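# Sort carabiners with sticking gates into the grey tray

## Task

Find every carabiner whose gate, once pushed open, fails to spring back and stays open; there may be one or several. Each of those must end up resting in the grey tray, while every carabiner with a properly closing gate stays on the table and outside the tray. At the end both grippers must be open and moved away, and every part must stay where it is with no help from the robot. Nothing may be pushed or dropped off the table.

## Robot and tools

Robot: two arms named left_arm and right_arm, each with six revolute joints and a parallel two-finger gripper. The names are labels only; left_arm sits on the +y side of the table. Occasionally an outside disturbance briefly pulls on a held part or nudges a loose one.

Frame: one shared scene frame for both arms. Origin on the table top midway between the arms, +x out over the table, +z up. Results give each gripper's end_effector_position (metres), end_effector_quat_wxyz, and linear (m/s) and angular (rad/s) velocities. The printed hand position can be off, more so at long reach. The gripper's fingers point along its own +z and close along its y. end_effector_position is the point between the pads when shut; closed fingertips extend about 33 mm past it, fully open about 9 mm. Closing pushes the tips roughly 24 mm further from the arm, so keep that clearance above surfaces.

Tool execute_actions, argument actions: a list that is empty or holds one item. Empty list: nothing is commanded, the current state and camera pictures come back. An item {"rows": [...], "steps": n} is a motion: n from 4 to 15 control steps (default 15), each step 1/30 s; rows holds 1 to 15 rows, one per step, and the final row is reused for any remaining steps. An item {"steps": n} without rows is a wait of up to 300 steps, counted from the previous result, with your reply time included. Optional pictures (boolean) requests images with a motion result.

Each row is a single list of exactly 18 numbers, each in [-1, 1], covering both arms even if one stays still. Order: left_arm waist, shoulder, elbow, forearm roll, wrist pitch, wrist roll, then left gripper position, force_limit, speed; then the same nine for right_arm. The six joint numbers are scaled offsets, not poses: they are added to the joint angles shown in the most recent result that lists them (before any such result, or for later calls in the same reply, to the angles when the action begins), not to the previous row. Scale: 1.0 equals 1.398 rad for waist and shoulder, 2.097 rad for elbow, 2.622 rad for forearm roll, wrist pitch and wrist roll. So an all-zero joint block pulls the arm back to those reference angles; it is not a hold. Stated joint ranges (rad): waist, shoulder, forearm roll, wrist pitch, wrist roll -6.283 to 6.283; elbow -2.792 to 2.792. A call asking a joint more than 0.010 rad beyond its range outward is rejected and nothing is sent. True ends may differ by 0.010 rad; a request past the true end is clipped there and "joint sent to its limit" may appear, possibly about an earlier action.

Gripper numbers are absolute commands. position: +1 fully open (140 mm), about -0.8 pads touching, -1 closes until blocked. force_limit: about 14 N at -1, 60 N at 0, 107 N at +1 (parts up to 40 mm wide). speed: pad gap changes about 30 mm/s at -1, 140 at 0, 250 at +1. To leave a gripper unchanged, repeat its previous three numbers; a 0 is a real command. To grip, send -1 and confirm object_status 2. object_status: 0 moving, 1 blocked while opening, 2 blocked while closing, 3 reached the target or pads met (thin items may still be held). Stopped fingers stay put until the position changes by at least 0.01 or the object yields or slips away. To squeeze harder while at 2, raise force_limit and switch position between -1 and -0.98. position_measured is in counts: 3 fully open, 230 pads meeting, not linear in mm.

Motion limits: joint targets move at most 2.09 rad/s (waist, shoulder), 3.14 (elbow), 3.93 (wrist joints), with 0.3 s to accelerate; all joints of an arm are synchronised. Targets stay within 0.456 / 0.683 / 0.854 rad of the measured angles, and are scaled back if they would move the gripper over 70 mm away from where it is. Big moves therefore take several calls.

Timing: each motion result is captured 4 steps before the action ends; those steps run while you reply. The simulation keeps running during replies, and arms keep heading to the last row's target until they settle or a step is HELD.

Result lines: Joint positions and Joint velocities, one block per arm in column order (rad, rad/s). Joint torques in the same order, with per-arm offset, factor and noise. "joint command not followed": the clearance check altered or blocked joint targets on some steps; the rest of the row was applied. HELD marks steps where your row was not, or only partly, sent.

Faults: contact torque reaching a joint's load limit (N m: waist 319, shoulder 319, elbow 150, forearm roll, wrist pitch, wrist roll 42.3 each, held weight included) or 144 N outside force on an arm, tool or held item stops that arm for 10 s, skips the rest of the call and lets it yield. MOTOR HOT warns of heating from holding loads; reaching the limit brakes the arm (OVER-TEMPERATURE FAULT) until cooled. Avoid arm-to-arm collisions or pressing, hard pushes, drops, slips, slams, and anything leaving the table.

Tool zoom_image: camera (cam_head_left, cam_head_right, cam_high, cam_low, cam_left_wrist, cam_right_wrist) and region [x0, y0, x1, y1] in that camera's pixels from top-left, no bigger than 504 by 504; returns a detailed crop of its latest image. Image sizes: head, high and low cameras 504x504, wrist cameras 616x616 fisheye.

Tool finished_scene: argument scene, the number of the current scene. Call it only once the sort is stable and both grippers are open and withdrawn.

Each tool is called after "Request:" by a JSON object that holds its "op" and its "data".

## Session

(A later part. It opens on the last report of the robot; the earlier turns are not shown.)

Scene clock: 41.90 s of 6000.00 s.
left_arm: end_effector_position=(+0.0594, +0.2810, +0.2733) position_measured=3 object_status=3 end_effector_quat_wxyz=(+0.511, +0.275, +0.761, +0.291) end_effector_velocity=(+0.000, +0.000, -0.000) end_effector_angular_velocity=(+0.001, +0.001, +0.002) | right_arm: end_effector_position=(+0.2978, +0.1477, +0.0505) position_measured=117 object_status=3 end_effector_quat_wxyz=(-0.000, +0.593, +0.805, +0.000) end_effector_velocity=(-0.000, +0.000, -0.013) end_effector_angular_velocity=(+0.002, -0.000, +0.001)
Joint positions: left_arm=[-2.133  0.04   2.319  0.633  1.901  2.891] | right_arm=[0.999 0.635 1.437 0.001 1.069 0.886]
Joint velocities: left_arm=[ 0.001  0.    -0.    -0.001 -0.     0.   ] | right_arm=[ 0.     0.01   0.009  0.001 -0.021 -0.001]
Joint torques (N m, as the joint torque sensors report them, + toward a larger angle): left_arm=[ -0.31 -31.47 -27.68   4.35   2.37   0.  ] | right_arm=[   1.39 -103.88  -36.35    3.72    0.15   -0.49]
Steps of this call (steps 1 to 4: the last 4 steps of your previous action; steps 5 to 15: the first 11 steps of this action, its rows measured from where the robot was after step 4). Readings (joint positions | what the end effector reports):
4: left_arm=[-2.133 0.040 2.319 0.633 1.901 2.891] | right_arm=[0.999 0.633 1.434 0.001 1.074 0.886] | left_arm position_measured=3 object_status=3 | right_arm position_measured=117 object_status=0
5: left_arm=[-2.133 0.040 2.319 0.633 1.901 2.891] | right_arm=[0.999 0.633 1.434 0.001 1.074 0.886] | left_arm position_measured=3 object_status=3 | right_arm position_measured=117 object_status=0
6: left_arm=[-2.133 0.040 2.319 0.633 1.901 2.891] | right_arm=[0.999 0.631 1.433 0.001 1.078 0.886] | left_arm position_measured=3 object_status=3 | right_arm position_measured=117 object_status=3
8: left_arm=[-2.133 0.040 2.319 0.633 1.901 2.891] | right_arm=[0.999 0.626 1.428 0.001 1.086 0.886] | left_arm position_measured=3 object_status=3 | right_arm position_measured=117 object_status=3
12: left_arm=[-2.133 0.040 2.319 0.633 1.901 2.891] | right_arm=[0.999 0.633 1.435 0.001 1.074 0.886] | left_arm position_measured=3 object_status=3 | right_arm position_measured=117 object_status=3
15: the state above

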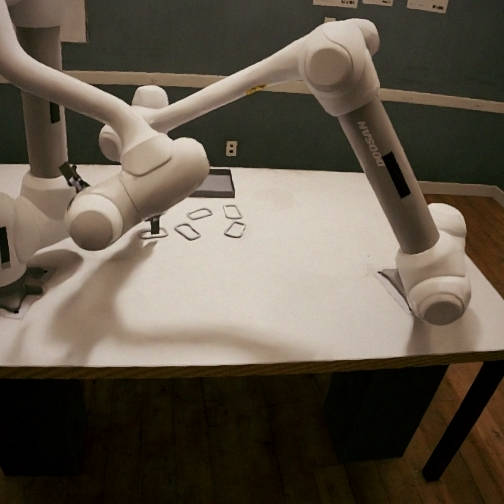

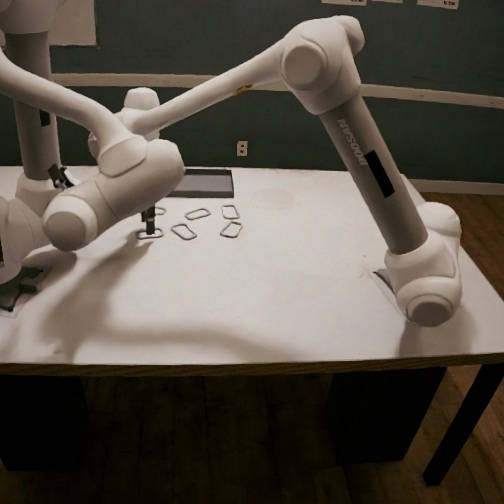

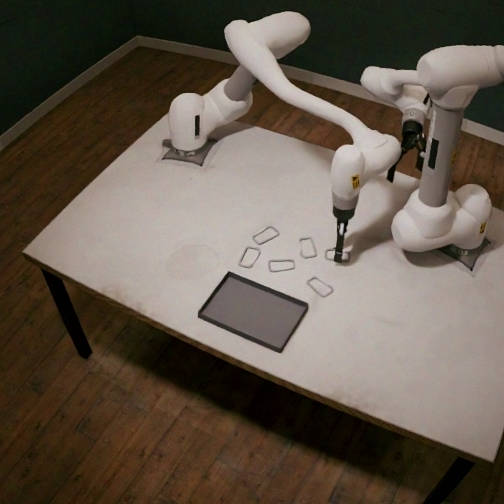

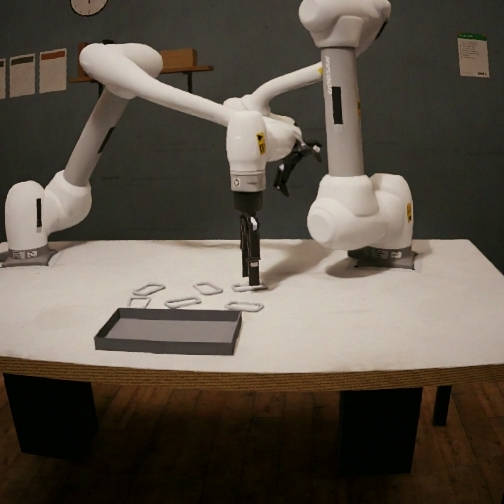

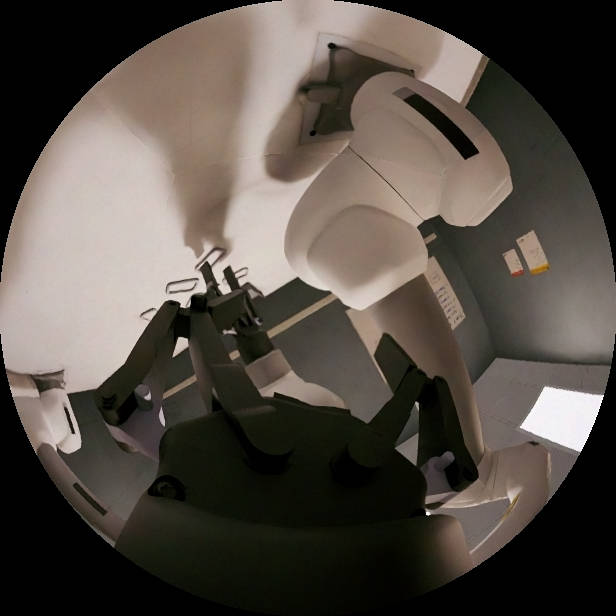

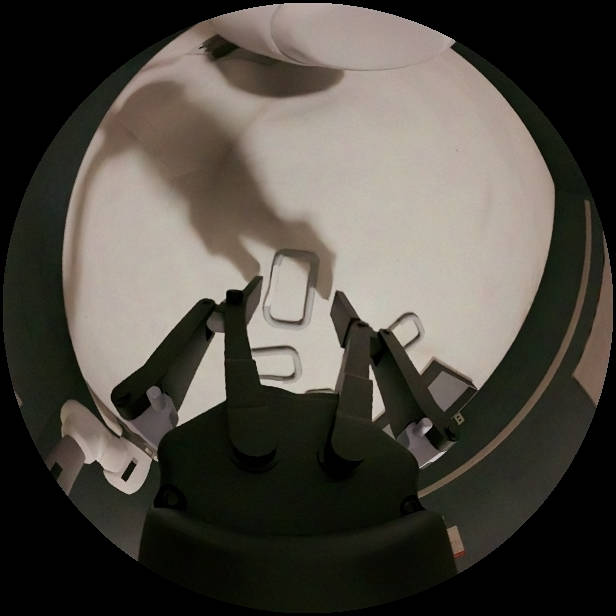

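Request:
{"op": "execute_actions", "data": {"actions": [{"rows":[[0,0,0,0,0,0,1,0,0,0.0059,-0.0057,0.0066,0,-0.0022,0.0031,0.1,-0.5,0],[0,0,0,0,0,0,1,0,0,0.0059,-0.0057,0.0066,0,-0.0022,0.0031,0.1,-0.5,0],[0,0,0,0,0,0,1,0,0,0.0059,-0.0057,0.0066,0,-0.0022,0.0031,0.1,-0.5,0],[0,0,0,0,0,0,1,0,0,0.0059,-0.0057,0.0066,0,-0.0022,0.0031,0.1,-0.5,0],[0,0,0,0,0,0,1,0,0,0.0059,-0.0057,0.0066,0,-0.0022,0.0031,0.1,-0.5,0],[0,0,0,0,0,0,1,0,0,0.0059,-0.0057,0.0066,0,-0.0022,0.0031,0.1,-0.5,0],[0,0,0,0,0,0,1,0,0,0.0059,0.0014,0.0106,0,-0.0093,0.0031,0.1,-0.5,0]],"steps":15}]}}

Request:
{"op": "execute_actions", "data": {"actions": [{"steps":8}], "pictures": true}}

Request:
{"op": "zoom_image", "data": {"camera": "cam_right_wrist", "region": [220,220,380,350]}}

Scene clock: 42.57 s of 6000.00 s.
left_arm: end_effector_position=(+0.0594, +0.2810, +0.2733) position_measured=3 object_status=3 end_effector_quat_wxyz=(+0.511, +0.275, +0.761, +0.291) end_effector_velocity=(-0.000, -0.000, +0.000) end_effector_angular_velocity=(-0.001, +0.000, -0.002) | right_arm: end_effector_position=(+0.2893, +0.1448, +0.0402) position_measured=117 object_status=3 end_effector_quat_wxyz=(-0.000, +0.593, +0.805, +0.000) end_effector_velocity=(-0.000, +0.003, -0.029) end_effector_angular_velocity=(+0.006, -0.003, +0.000)
Joint positions: left_arm=[-2.133  0.04   2.319  0.633  1.901  2.891] | right_arm=[1.007 0.635 1.457 0.001 1.048 0.894]
Joint velocities: left_arm=[-0.001 -0.001  0.     0.001 -0.    -0.   ] | right_arm=[ 0.002  0.024  0.018 -0.001 -0.049  0.002]
Joint torques (N m, as the joint torque sensors report them, + toward a larger angle): left_arm=[  0.13 -30.9  -27.83   4.35   2.29  -0.03] | right_arm=[   4.77 -104.75  -36.58    4.13   -0.53   -0.04]
Steps of this call (steps 1 to 4: the last 4 steps of your previous action; steps 5 to 9: the robot went on to your last target; steps 10 to 20: the first 11 steps of this action). Readings (joint positions | what the end effector reports):
10: left_arm=[-2.133 0.040 2.319 0.633 1.901 2.891] | right_arm=[0.999 0.636 1.437 0.001 1.068 0.886] | left_arm position_measured=3 object_status=3 | right_arm position_measured=117 object_status=3
11: left_arm=[-2.133 0.040 2.319 0.633 1.901 2.891] | right_arm=[1.000 0.635 1.440 0.001 1.067 0.887] | left_arm position_measured=3 object_status=3 | right_arm position_measured=117 object_status=3
13: left_arm=[-2.133 0.040 2.319 0.633 1.901 2.891] | right_arm=[1.005 0.630 1.447 0.001 1.065 0.891] | left_arm position_measured=3 object_status=3 | right_arm position_measured=117 object_status=3
17: left_arm=[-2.133 0.040 2.319 0.633 1.901 2.891] | right_arm=[1.007 0.629 1.451 0.001 1.059 0.893] | left_arm position_measured=3 object_status=3 | right_arm position_measured=117 object_status=3
20: the state above

Scene clock: 42.83 s of 6000.00 s.
left_arm: end_effector_position=(+0.0594, +0.2810, +0.2733) position_measured=3 object_status=3 end_effector_quat_wxyz=(+0.511, +0.275, +0.761, +0.291) end_effector_velocity=(-0.000, +0.000, +0.000) end_effector_angular_velocity=(+0.001, +0.001, +0.000) | right_arm: end_effector_position=(+0.2891, +0.1449, +0.0381) position_measured=117 object_status=3 end_effector_quat_wxyz=(-0.001, +0.593, +0.805, +0.000) end_effector_velocity=(-0.000, -0.000, -0.002) end_effector_angular_velocity=(-0.001, +0.000, +0.000)
Joint positions: left_arm=[-2.133  0.04   2.319  0.633  1.901  2.891] | right_arm=[1.007 0.637 1.459 0.001 1.045 0.894]
Joint velocities: left_arm=[-0.    -0.001 -0.    -0.001  0.     0.001] | right_arm=[-0.     0.001  0.001 -0.    -0.001  0.   ]
Joint torques (N m, as the joint torque sensors report them, + toward a larger angle): left_arm=[ -0.81 -31.14 -27.64   4.47   2.28   0.08] | right_arm=[  2.44 -99.75 -33.76   4.08  -0.04  -0.24]
Kept back: nothing.
Steps of this call (steps 1 to 4: the last 4 steps of your previous action; steps 5 to 8: the robot went on to your last target). Readings (joint positions | what the end effector reports):
1: left_arm=[-2.133 0.040 2.319 0.633 1.901 2.891] | right_arm=[1.007 0.636 1.458 0.001 1.047 0.894] | left_arm position_measured=3 object_status=3 | right_arm position_measured=117 object_status=3
2: left_arm=[-2.133 0.040 2.319 0.633 1.901 2.891] | right_arm=[1.007 0.636 1.458 0.001 1.046 0.894] | left_arm position_measured=3 object_status=3 | right_arm position_measured=117 object_status=3
4: left_arm=[-2.133 0.040 2.319 0.633 1.901 2.891] | right_arm=[1.007 0.637 1.459 0.001 1.045 0.894] | left_arm position_measured=3 object_status=3 | right_arm position_measured=117 object_status=3
8: the state above

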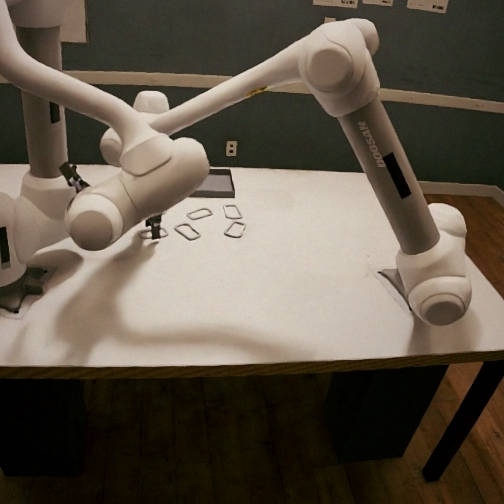

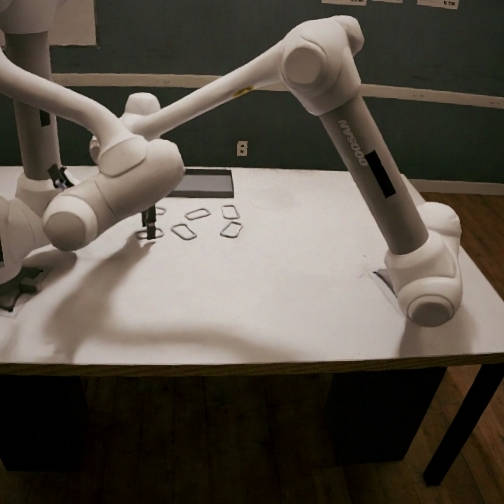

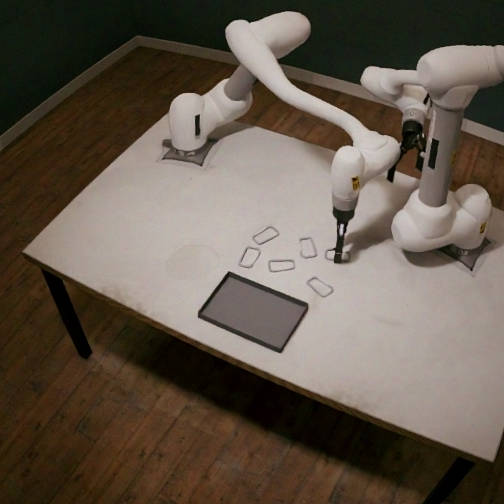

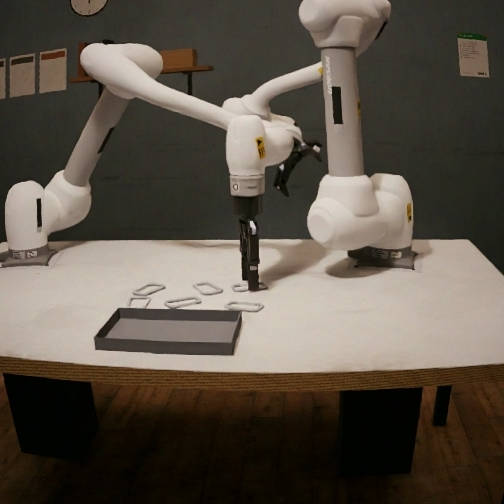

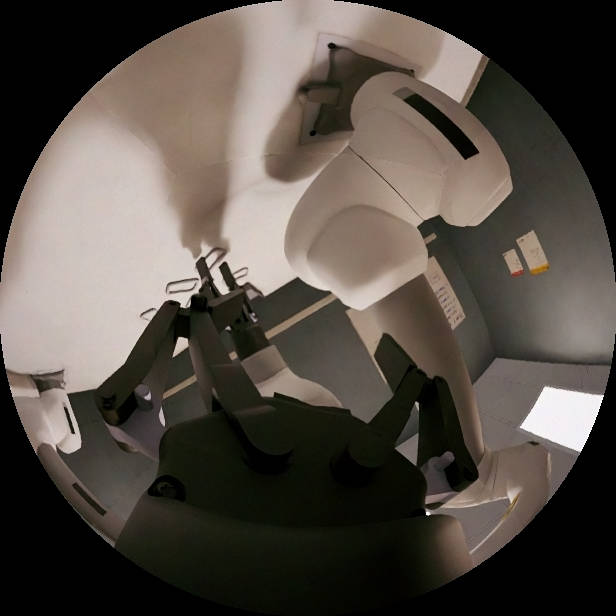

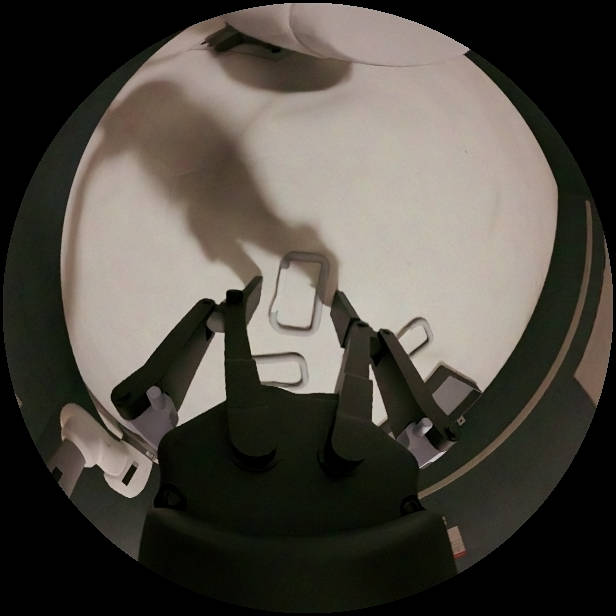

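Region (220, 220, 380, 350) of cam_right_wrist's 616x616 image, scaled by 3.150, with more detail than that image has; it fills the top 410 rows of this view, and the rest is white.

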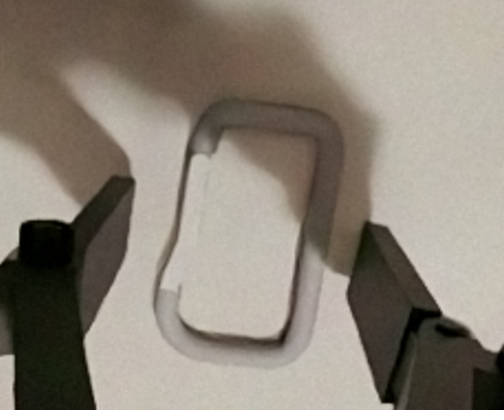

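Request:
{"op": "execute_actions", "data": {"actions": [{"rows":[[0,0,0,0,0,0,1,0,0,0,0.0003,0.0002,0,-0.0003,0,-0.4,-0.3,-0.3]],"steps":15}]}}

Request:
{"op": "execute_actions", "data": {"actions": [{"steps":12}], "pictures": true}}

Request:
{"op": "zoom_image", "data": {"camera": "cam_right_wrist", "region": [220,220,380,350]}}

Scene clock: 43.37 s of 6000.00 s.
left_arm: end_effector_position=(+0.0594, +0.2810, +0.2733) position_measured=3 object_status=3 end_effector_quat_wxyz=(+0.511, +0.275, +0.761, +0.291) end_effector_velocity=(-0.000, -0.000, -0.000) end_effector_angular_velocity=(-0.000, -0.001, -0.001) | right_arm: end_effector_position=(+0.2892, +0.1451, +0.0378) position_measured=170 object_status=0 end_effector_quat_wxyz=(-0.001, +0.593, +0.805, +0.000) end_effector_velocity=(+0.001, +0.003, +0.005) end_effector_angular_velocity=(+0.007, -0.003, -0.000)
Joint positions: left_arm=[-2.133  0.04   2.319  0.633  1.901  2.891] | right_arm=[1.007 0.637 1.459 0.001 1.044 0.894]
Joint velocities: left_arm=[-0.002  0.001 -0.    -0.     0.    -0.001] | right_arm=[ 0.    -0.003 -0.005 -0.001 -0.     0.001]
Joint torques (N m, as the joint torque sensors report them, + toward a larger angle): left_arm=[ -0.14 -31.52 -27.36   4.33   2.28   0.02] | right_arm=[ 12.6  -54.68  -5.72   8.15   1.98  -0.35]
Steps of this call (steps 1 to 5: the robot went on to your last target; steps 6 to 16: the first 11 steps of this action). Readings (joint positions | what the end effector reports):
6: left_arm=[-2.133 0.040 2.319 0.633 1.901 2.891] | right_arm=[1.007 0.637 1.459 0.001 1.045 0.894] | left_arm position_measured=3 object_status=3 | right_arm position_measured=117 object_status=0
7: left_arm=[-2.133 0.040 2.319 0.633 1.901 2.891] | right_arm=[1.007 0.637 1.459 0.001 1.045 0.894] | left_arm position_measured=3 object_status=3 | right_arm position_measured=119 object_status=0
9: left_arm=[-2.133 0.040 2.319 0.633 1.901 2.891] | right_arm=[1.007 0.637 1.459 0.001 1.044 0.894] | left_arm position_measured=3 object_status=3 | right_arm position_measured=130 object_status=0
13: left_arm=[-2.133 0.040 2.319 0.633 1.901 2.891] | right_arm=[1.007 0.638 1.459 0.001 1.044 0.894] | left_arm position_measured=3 object_status=3 | right_arm position_measured=153 object_status=0
16: the state above

Scene clock: 43.77 s of 6000.00 s.
left_arm: end_effector_position=(+0.0594, +0.2810, +0.2733) position_measured=3 object_status=3 end_effector_quat_wxyz=(+0.511, +0.275, +0.761, +0.291) end_effector_velocity=(+0.000, -0.000, +0.000) end_effector_angular_velocity=(+0.002, -0.000, -0.000) | right_arm: end_effector_position=(+0.2892, +0.1449, +0.0377) position_measured=179 object_status=3 end_effector_quat_wxyz=(-0.001, +0.593, +0.805, +0.000) end_effector_velocity=(-0.000, -0.000, +0.001) end_effector_angular_velocity=(+0.000, +0.001, +0.000)
Joint positions: left_arm=[-2.133  0.04   2.319  0.633  1.901  2.891] | right_arm=[1.007 0.637 1.459 0.001 1.044 0.894]
Joint velocities: left_arm=[ 0.001  0.001 -0.     0.001  0.     0.002] | right_arm=[ 0.    -0.001  0.001  0.001  0.    -0.001]
Joint torques (N m, as the joint torque sensors report them, + toward a larger angle): left_arm=[ -0.32 -30.98 -27.34   4.35   2.24   0.03] | right_arm=[ 12.58 -39.     5.47   8.2    4.54  -0.31]
Kept back: nothing.
Steps of this call (steps 1 to 4: the last 4 steps of your previous action; steps 5 to 12: the robot went on to your last target). Readings (joint positions | what the end effector reports):
1: left_arm=[-2.133 0.040 2.319 0.633 1.901 2.891] | right_arm=[1.007 0.637 1.459 0.001 1.044 0.894] | left_arm position_measured=3 object_status=3 | right_arm position_measured=176 object_status=0
2: left_arm=[-2.133 0.040 2.319 0.633 1.901 2.891] | right_arm=[1.007 0.637 1.459 0.001 1.044 0.894] | left_arm position_measured=3 object_status=3 | right_arm position_measured=179 object_status=0
4: left_arm=[-2.133 0.040 2.319 0.633 1.901 2.891] | right_arm=[1.007 0.637 1.459 0.001 1.044 0.894] | left_arm position_measured=3 object_status=3 | right_arm position_measured=179 object_status=0
8: left_arm=[-2.133 0.040 2.319 0.633 1.901 2.891] | right_arm=[1.007 0.637 1.459 0.001 1.044 0.894] | left_arm position_measured=3 object_status=3 | right_arm position_measured=179 object_status=3
12: the state above

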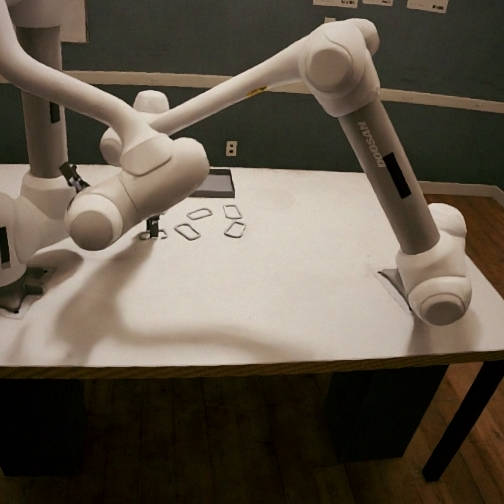

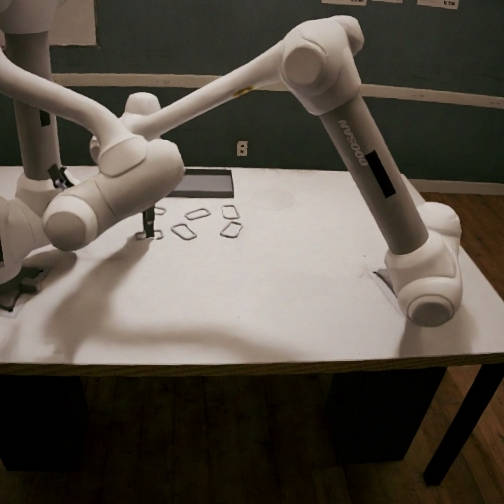

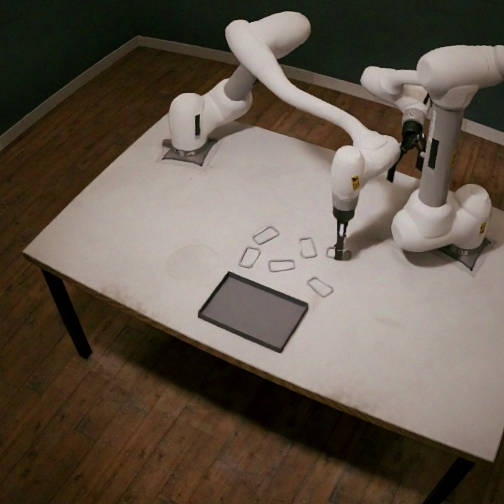

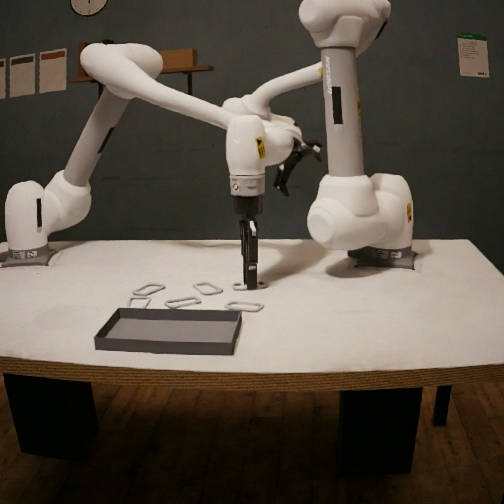

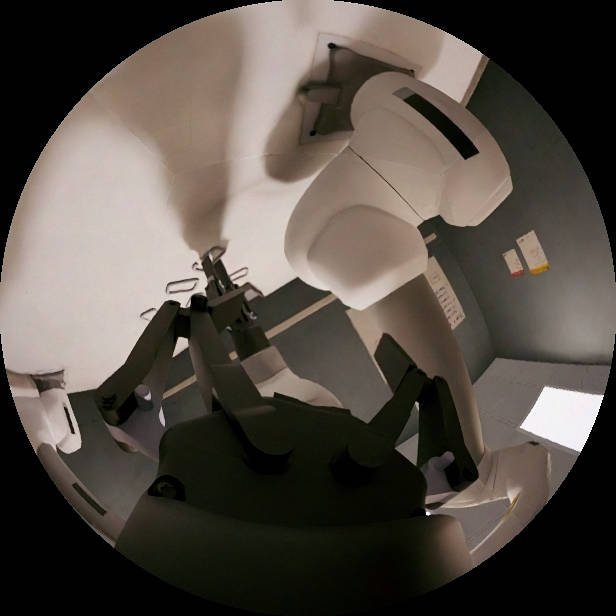

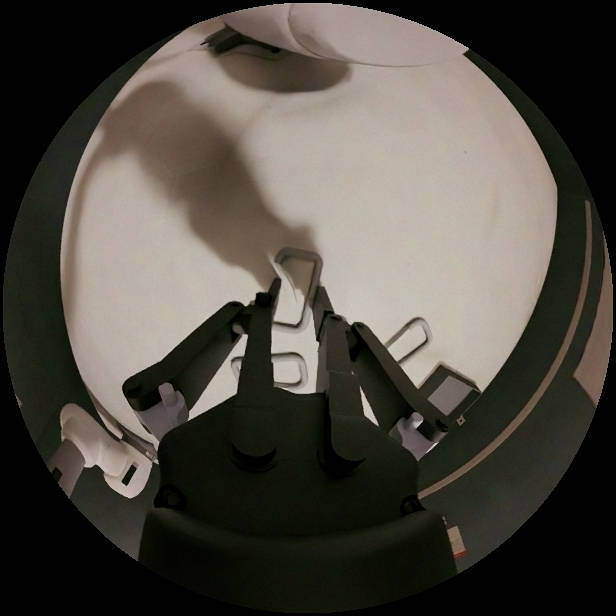

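Region (220, 220, 380, 350) of cam_right_wrist's 616x616 image, scaled by 3.150, with more detail than that image has; it fills the top 410 rows of this view, and the rest is white.

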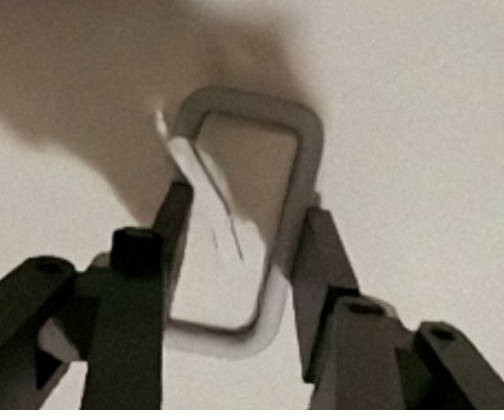

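Wide open now. Force is high; release.

Request:
{"op": "execute_actions", "data": {"actions": [{"rows":[[0,0,0,0,0,0,1,0,0,0,-0.0004,-0.0002,0,0.0004,0,0.1,-0.3,0.3]],"steps":15}]}}

Request:
{"op": "execute_actions", "data": {"actions": [{"steps":6}], "pictures": true}}

Request:
{"op": "zoom_image", "data": {"camera": "cam_right_wrist", "region": [220,220,380,350]}}

Scene clock: 44.27 s of 6000.00 s.
left_arm: end_effector_position=(+0.0594, +0.2810, +0.2733) position_measured=3 object_status=3 end_effector_quat_wxyz=(+0.511, +0.275, +0.761, +0.291) end_effector_velocity=(-0.000, +0.000, -0.000) end_effector_angular_velocity=(-0.001, -0.000, +0.001) | right_arm: end_effector_position=(+0.2891, +0.1449, +0.0380) position_measured=117 object_status=0 end_effector_quat_wxyz=(-0.000, +0.593, +0.805, +0.000) end_effector_velocity=(+0.001, +0.001, +0.005) end_effector_angular_velocity=(+0.006, -0.003, +0.001)
Joint positions: left_arm=[-2.133  0.04   2.319  0.633  1.901  2.891] | right_arm=[1.007 0.637 1.459 0.001 1.045 0.894]
Joint velocities: left_arm=[-0.     0.    -0.    -0.    -0.    -0.001] | right_arm=[ 0.    -0.005 -0.001 -0.    -0.    -0.001]
Joint torques (N m, as the joint torque sensors report them, + toward a larger angle): left_arm=[  0.   -31.1  -27.7    4.28   2.18  -0.09] | right_arm=[  2.47 -99.82 -34.98   3.58  -0.1   -0.16]
Steps of this call (steps 1 to 4: the robot went on to your last target; steps 5 to 15: the first 11 steps of this action). Readings (joint positions | what the end effector reports):
5: left_arm=[-2.133 0.040 2.319 0.633 1.901 2.891] | right_arm=[1.007 0.637 1.459 0.001 1.044 0.894] | left_arm position_measured=3 object_status=3 | right_arm position_measured=179 object_status=0
6: left_arm=[-2.133 0.040 2.319 0.633 1.901 2.891] | right_arm=[1.007 0.637 1.460 0.001 1.045 0.894] | left_arm position_measured=3 object_status=3 | right_arm position_measured=176 object_status=0
8: left_arm=[-2.133 0.040 2.319 0.633 1.901 2.891] | right_arm=[1.007 0.637 1.460 0.001 1.045 0.894] | left_arm position_measured=3 object_status=3 | right_arm position_measured=157 object_status=0
12: left_arm=[-2.133 0.040 2.319 0.633 1.901 2.891] | right_arm=[1.007 0.637 1.459 0.001 1.045 0.894] | left_arm position_measured=3 object_status=3 | right_arm position_measured=120 object_status=0
15: the state above

Scene clock: 44.47 s of 6000.00 s.
left_arm: end_effector_position=(+0.0594, +0.2810, +0.2733) position_measured=3 object_status=3 end_effector_quat_wxyz=(+0.511, +0.275, +0.761, +0.291) end_effector_velocity=(+0.000, +0.000, -0.000) end_effector_angular_velocity=(-0.001, -0.000, +0.003) | right_arm: end_effector_position=(+0.2891, +0.1449, +0.0383) position_measured=117 object_status=3 end_effector_quat_wxyz=(-0.001, +0.593, +0.805, +0.000) end_effector_velocity=(-0.000, -0.000, -0.000) end_effector_angular_velocity=(-0.001, +0.000, +0.001)
Joint positions: left_arm=[-2.133  0.04   2.319  0.633  1.901  2.891] | right_arm=[1.007 0.637 1.459 0.001 1.045 0.894]
Joint velocities: left_arm=[ 0.002  0.     0.    -0.    -0.    -0.002] | right_arm=[ 0.    -0.     0.001 -0.     0.    -0.001]
Joint torques (N m, as the joint torque sensors report them, + toward a larger angle): left_arm=[  0.38 -30.76 -27.68   4.33   2.15  -0.08] | right_arm=[  2.95 -97.32 -34.38   3.95  -0.42  -0.11]
Kept back: nothing.
Steps of this call (steps 1 to 4: the last 4 steps of your previous action; steps 5 to 6: the robot went on to your last target). Readings (joint positions | what the end effector reports):
1: left_arm=[-2.133 0.040 2.319 0.633 1.901 2.891] | right_arm=[1.007 0.637 1.459 0.001 1.045 0.894] | left_arm position_measured=3 object_status=3 | right_arm position_measured=117 object_status=0
2: left_arm=[-2.133 0.040 2.319 0.633 1.901 2.891] | right_arm=[1.007 0.637 1.459 0.001 1.045 0.894] | left_arm position_measured=3 object_status=3 | right_arm position_measured=117 object_status=0
4: left_arm=[-2.133 0.040 2.319 0.633 1.901 2.891] | right_arm=[1.007 0.637 1.459 0.001 1.045 0.894] | left_arm position_measured=3 object_status=3 | right_arm position_measured=117 object_status=3
6: the state above

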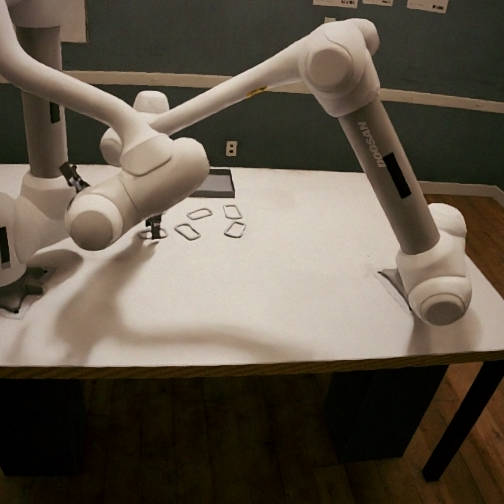

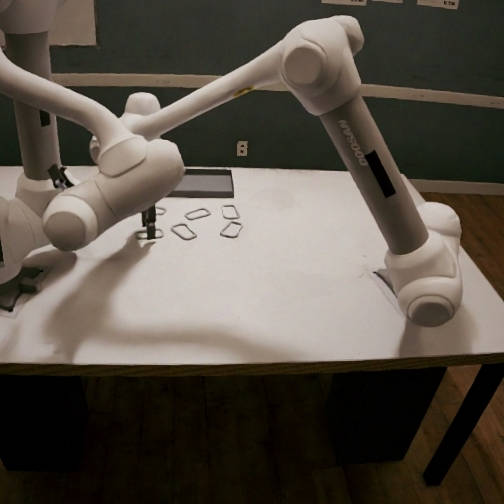

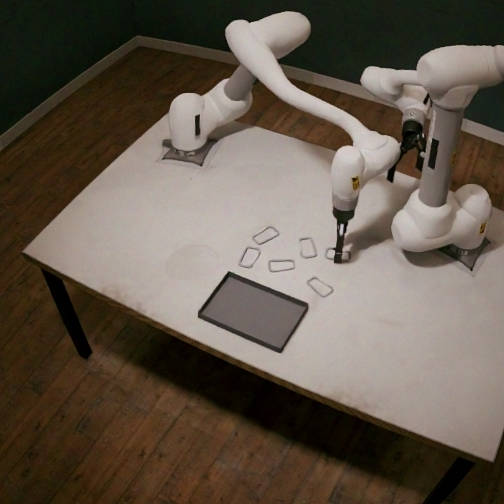

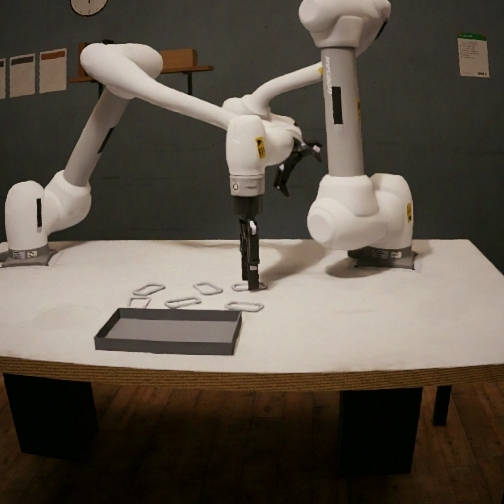

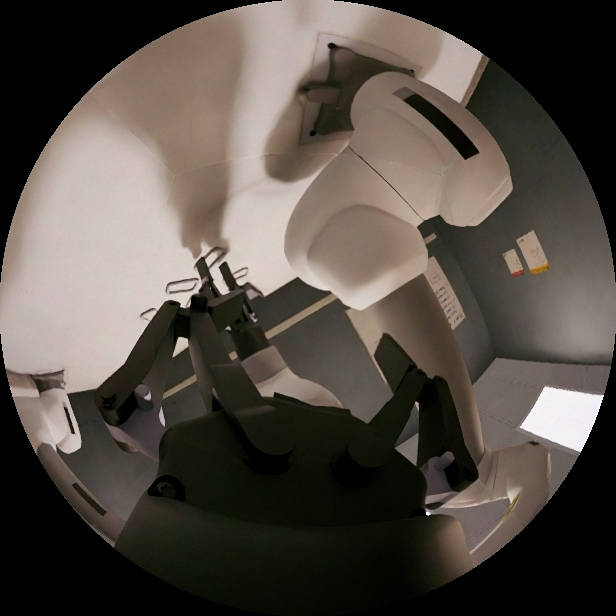

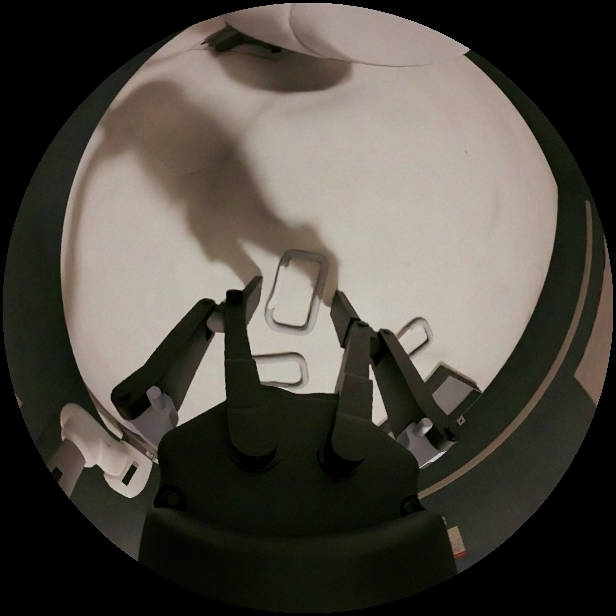

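Region (220, 220, 380, 350) of cam_right_wrist's 616x616 image, scaled by 3.150, with more detail than that image has; it fills the top 410 rows of this view, and the rest is white.

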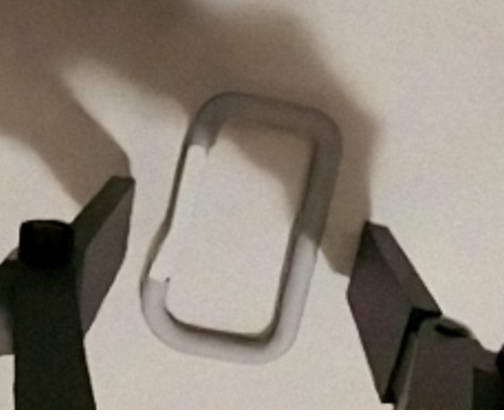

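Request:
{"op": "execute_actions", "data": {"actions": [{"rows":[[0,0,0,0,0,0,1,0,0,0,-0.0135,-0.0076,0,0.0133,0,0.1,-0.3,0.3],[0,0,0,0,0,0,1,0,0,0,-0.0135,-0.0076,0,0.0133,0,0.1,-0.3,0.3],[0,0,0,0,0,0,1,0,0,0,-0.0135,-0.0076,0,0.0133,0,0.1,-0.3,0.3],[0,0,0,0,0,0,1,0,0,0,-0.0135,-0.0076,0,0.0133,0,0.1,-0.3,0.3],[0,0,0,0,0,0,1,0,0,0,-0.0135,-0.0076,0,0.0133,0,0.1,-0.3,0.3],[0,0,0,0,0,0,1,0,0,-0.0415,-0.1197,0.1194,0,-0.0314,-0.7006,0.1,-0.3,0.3]],"steps":15}]}}

Request:
{"op": "execute_actions", "data": {"actions": [{"steps":22}], "pictures": true}}

Request:
{"op": "zoom_image", "data": {"camera": "cam_right_wrist", "region": [200,200,400,362]}}

Scene clock: 45.47 s of 6000.00 s.
left_arm: end_effector_position=(+0.0594, +0.2810, +0.2733) position_measured=3 object_status=3 end_effector_quat_wxyz=(+0.511, +0.275, +0.761, +0.291) end_effector_velocity=(-0.000, +0.000, +0.000) end_effector_angular_velocity=(+0.000, +0.001, -0.001) | right_arm: end_effector_position=(+0.2916, +0.1214, +0.0629) position_measured=117 object_status=3 end_effector_quat_wxyz=(-0.001, +0.525, +0.851, +0.003) end_effector_velocity=(+0.017, -0.284, +0.005) end_effector_angular_velocity=(+0.019, -0.023, +1.941)
Joint positions: left_arm=[-2.133  0.04   2.319  0.633  1.901  2.891] | right_arm=[0.994 0.584 1.499 0.001 1.052 0.717]
Joint velocities: left_arm=[-0.001 -0.001 -0.     0.    -0.     0.001] | right_arm=[-0.148 -0.385  0.645  0.001 -0.286 -2.09 ]
Joint torques (N m, as the joint torque sensors report them, + toward a larger angle): left_arm=[ -0.21 -31.28 -27.85   4.34   2.27   0.13] | right_arm=[  -0.27 -104.44  -30.42    3.51    0.47   -0.32]
Steps of this call (steps 1 to 15: the robot went on to your last target; steps 16 to 19: nothing new was sent; steps 20 to 30: the first 11 steps of this action). Readings (joint positions | what the end effector reports):
20: left_arm=[-2.133 0.040 2.319 0.633 1.901 2.891] | right_arm=[1.007 0.637 1.459 0.001 1.045 0.894] | left_arm position_measured=3 object_status=3 | right_arm position_measured=117 object_status=3
21: left_arm=[-2.133 0.040 2.319 0.633 1.901 2.891] | right_arm=[1.007 0.634 1.457 0.001 1.051 0.894] | left_arm position_measured=3 object_status=3 | right_arm position_measured=117 object_status=3
23: left_arm=[-2.133 0.040 2.319 0.633 1.901 2.891] | right_arm=[1.007 0.624 1.447 0.001 1.069 0.894] | left_arm position_measured=3 object_status=3 | right_arm position_measured=117 object_status=3
27: left_arm=[-2.133 0.040 2.319 0.633 1.901 2.891] | right_arm=[1.005 0.613 1.453 0.001 1.073 0.866] | left_arm position_measured=3 object_status=3 | right_arm position_measured=117 object_status=3
30: the state above

Scene clock: 46.20 s of 6000.00 s.
left_arm: end_effector_position=(+0.0594, +0.2810, +0.2733) position_measured=3 object_status=3 end_effector_quat_wxyz=(+0.511, +0.275, +0.761, +0.291) end_effector_velocity=(-0.000, +0.000, -0.000) end_effector_angular_velocity=(-0.001, -0.000, +0.001) | right_arm: end_effector_position=(+0.2878, +0.0245, +0.0536) position_measured=117 object_status=3 end_effector_quat_wxyz=(-0.000, -0.251, +0.968, +0.000) end_effector_velocity=(+0.000, -0.000, -0.000) end_effector_angular_velocity=(-0.000, +0.000, +0.015)
Joint positions: left_arm=[-2.133  0.04   2.319  0.633  1.901  2.891] | right_arm=[ 0.949  0.47   1.709  0.001  0.963 -0.942]
Joint velocities: left_arm=[-0.     0.001 -0.    -0.001 -0.    -0.002] | right_arm=[-0.     0.     0.    -0.     0.    -0.015]
Joint torques (N m, as the joint torque sensors report them, + toward a larger angle): left_arm=[ -0.01 -30.76 -27.78   4.32   2.18   0.16] | right_arm=[  2.7  -83.03 -32.5    3.63  -0.2   -0.32]
Kept back: nothing.
Steps of this call (steps 1 to 4: the last 4 steps of your previous action; steps 5 to 22: the robot went on to your last target). Readings (joint positions | what the end effector reports):
1: left_arm=[-2.133 0.040 2.319 0.633 1.901 2.891] | right_arm=[0.989 0.571 1.523 0.001 1.041 0.639] | left_arm position_measured=3 object_status=3 | right_arm position_measured=117 object_status=3
2: left_arm=[-2.133 0.040 2.319 0.633 1.901 2.891] | right_arm=[0.984 0.558 1.547 0.001 1.031 0.549] | left_arm position_measured=3 object_status=3 | right_arm position_measured=117 object_status=3
4: left_arm=[-2.133 0.040 2.319 0.633 1.901 2.891] | right_arm=[0.975 0.534 1.590 0.001 1.013 0.358] | left_arm position_measured=3 object_status=3 | right_arm position_measured=117 object_status=3
8: left_arm=[-2.133 0.040 2.319 0.633 1.901 2.891] | right_arm=[0.961 0.498 1.657 0.001 0.985 -0.073] | left_arm position_measured=3 object_status=3 | right_arm position_measured=117 object_status=3
22: the state above

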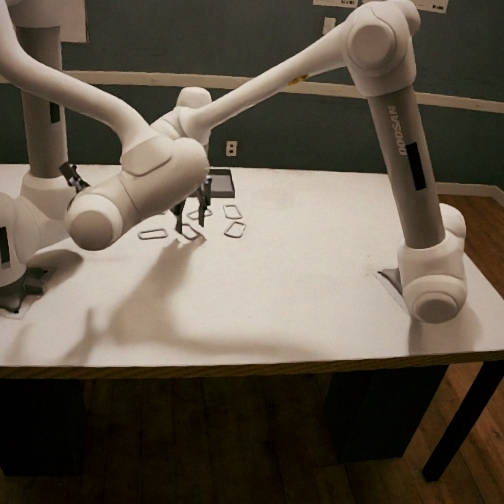

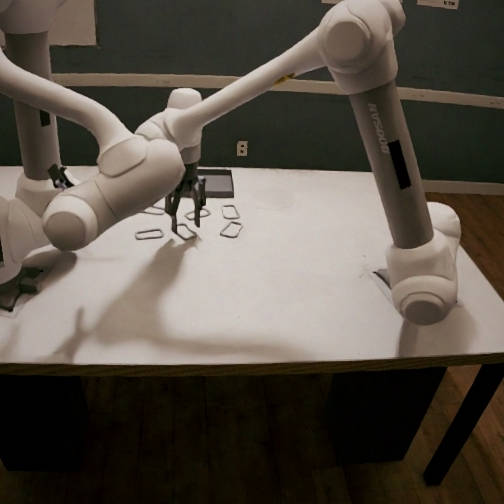

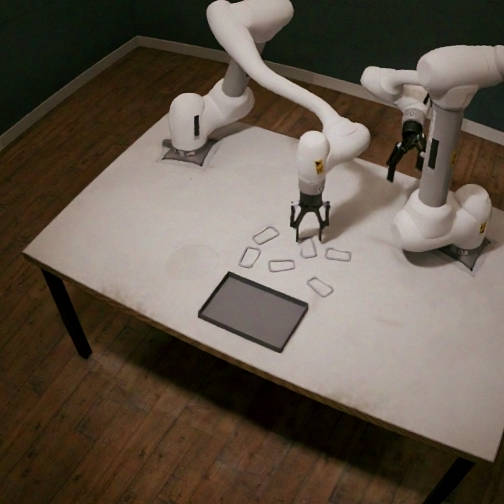

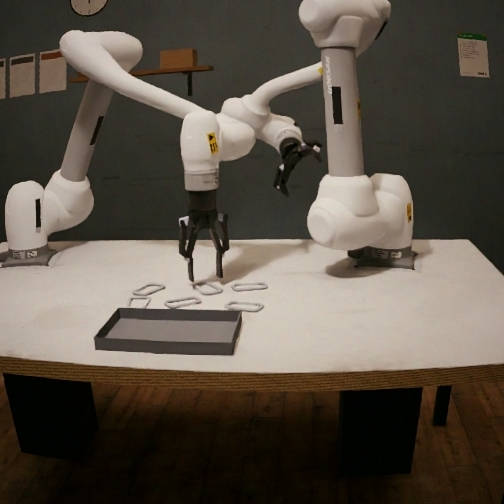

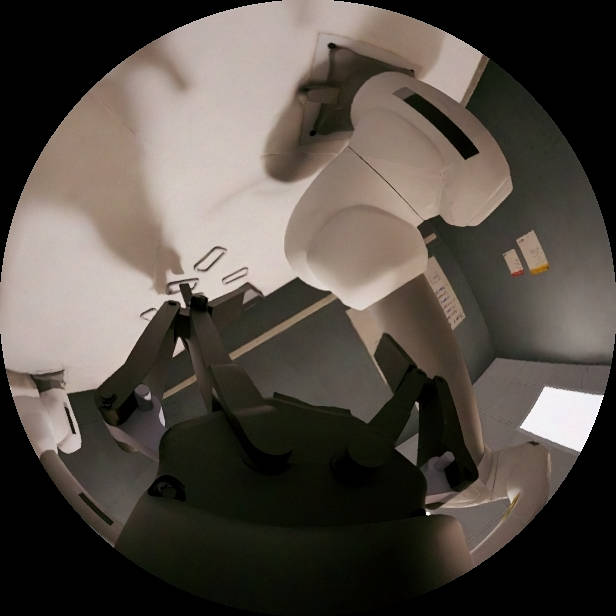

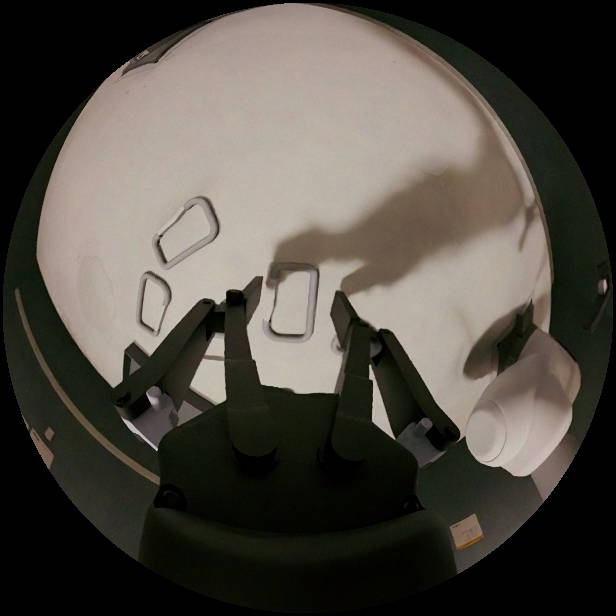

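Region (200, 200, 400, 362) of cam_right_wrist's 616x616 image, scaled by 2.520, with more detail than that image has; it fills the top 408 rows of this view, and the rest is white.

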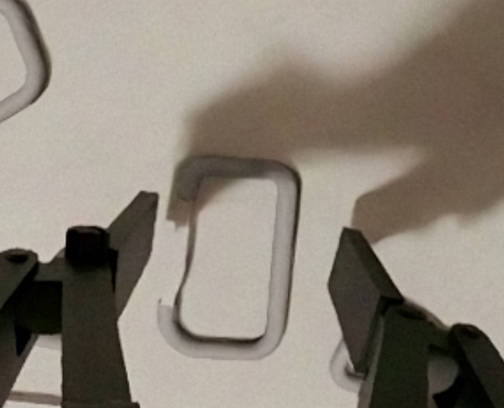

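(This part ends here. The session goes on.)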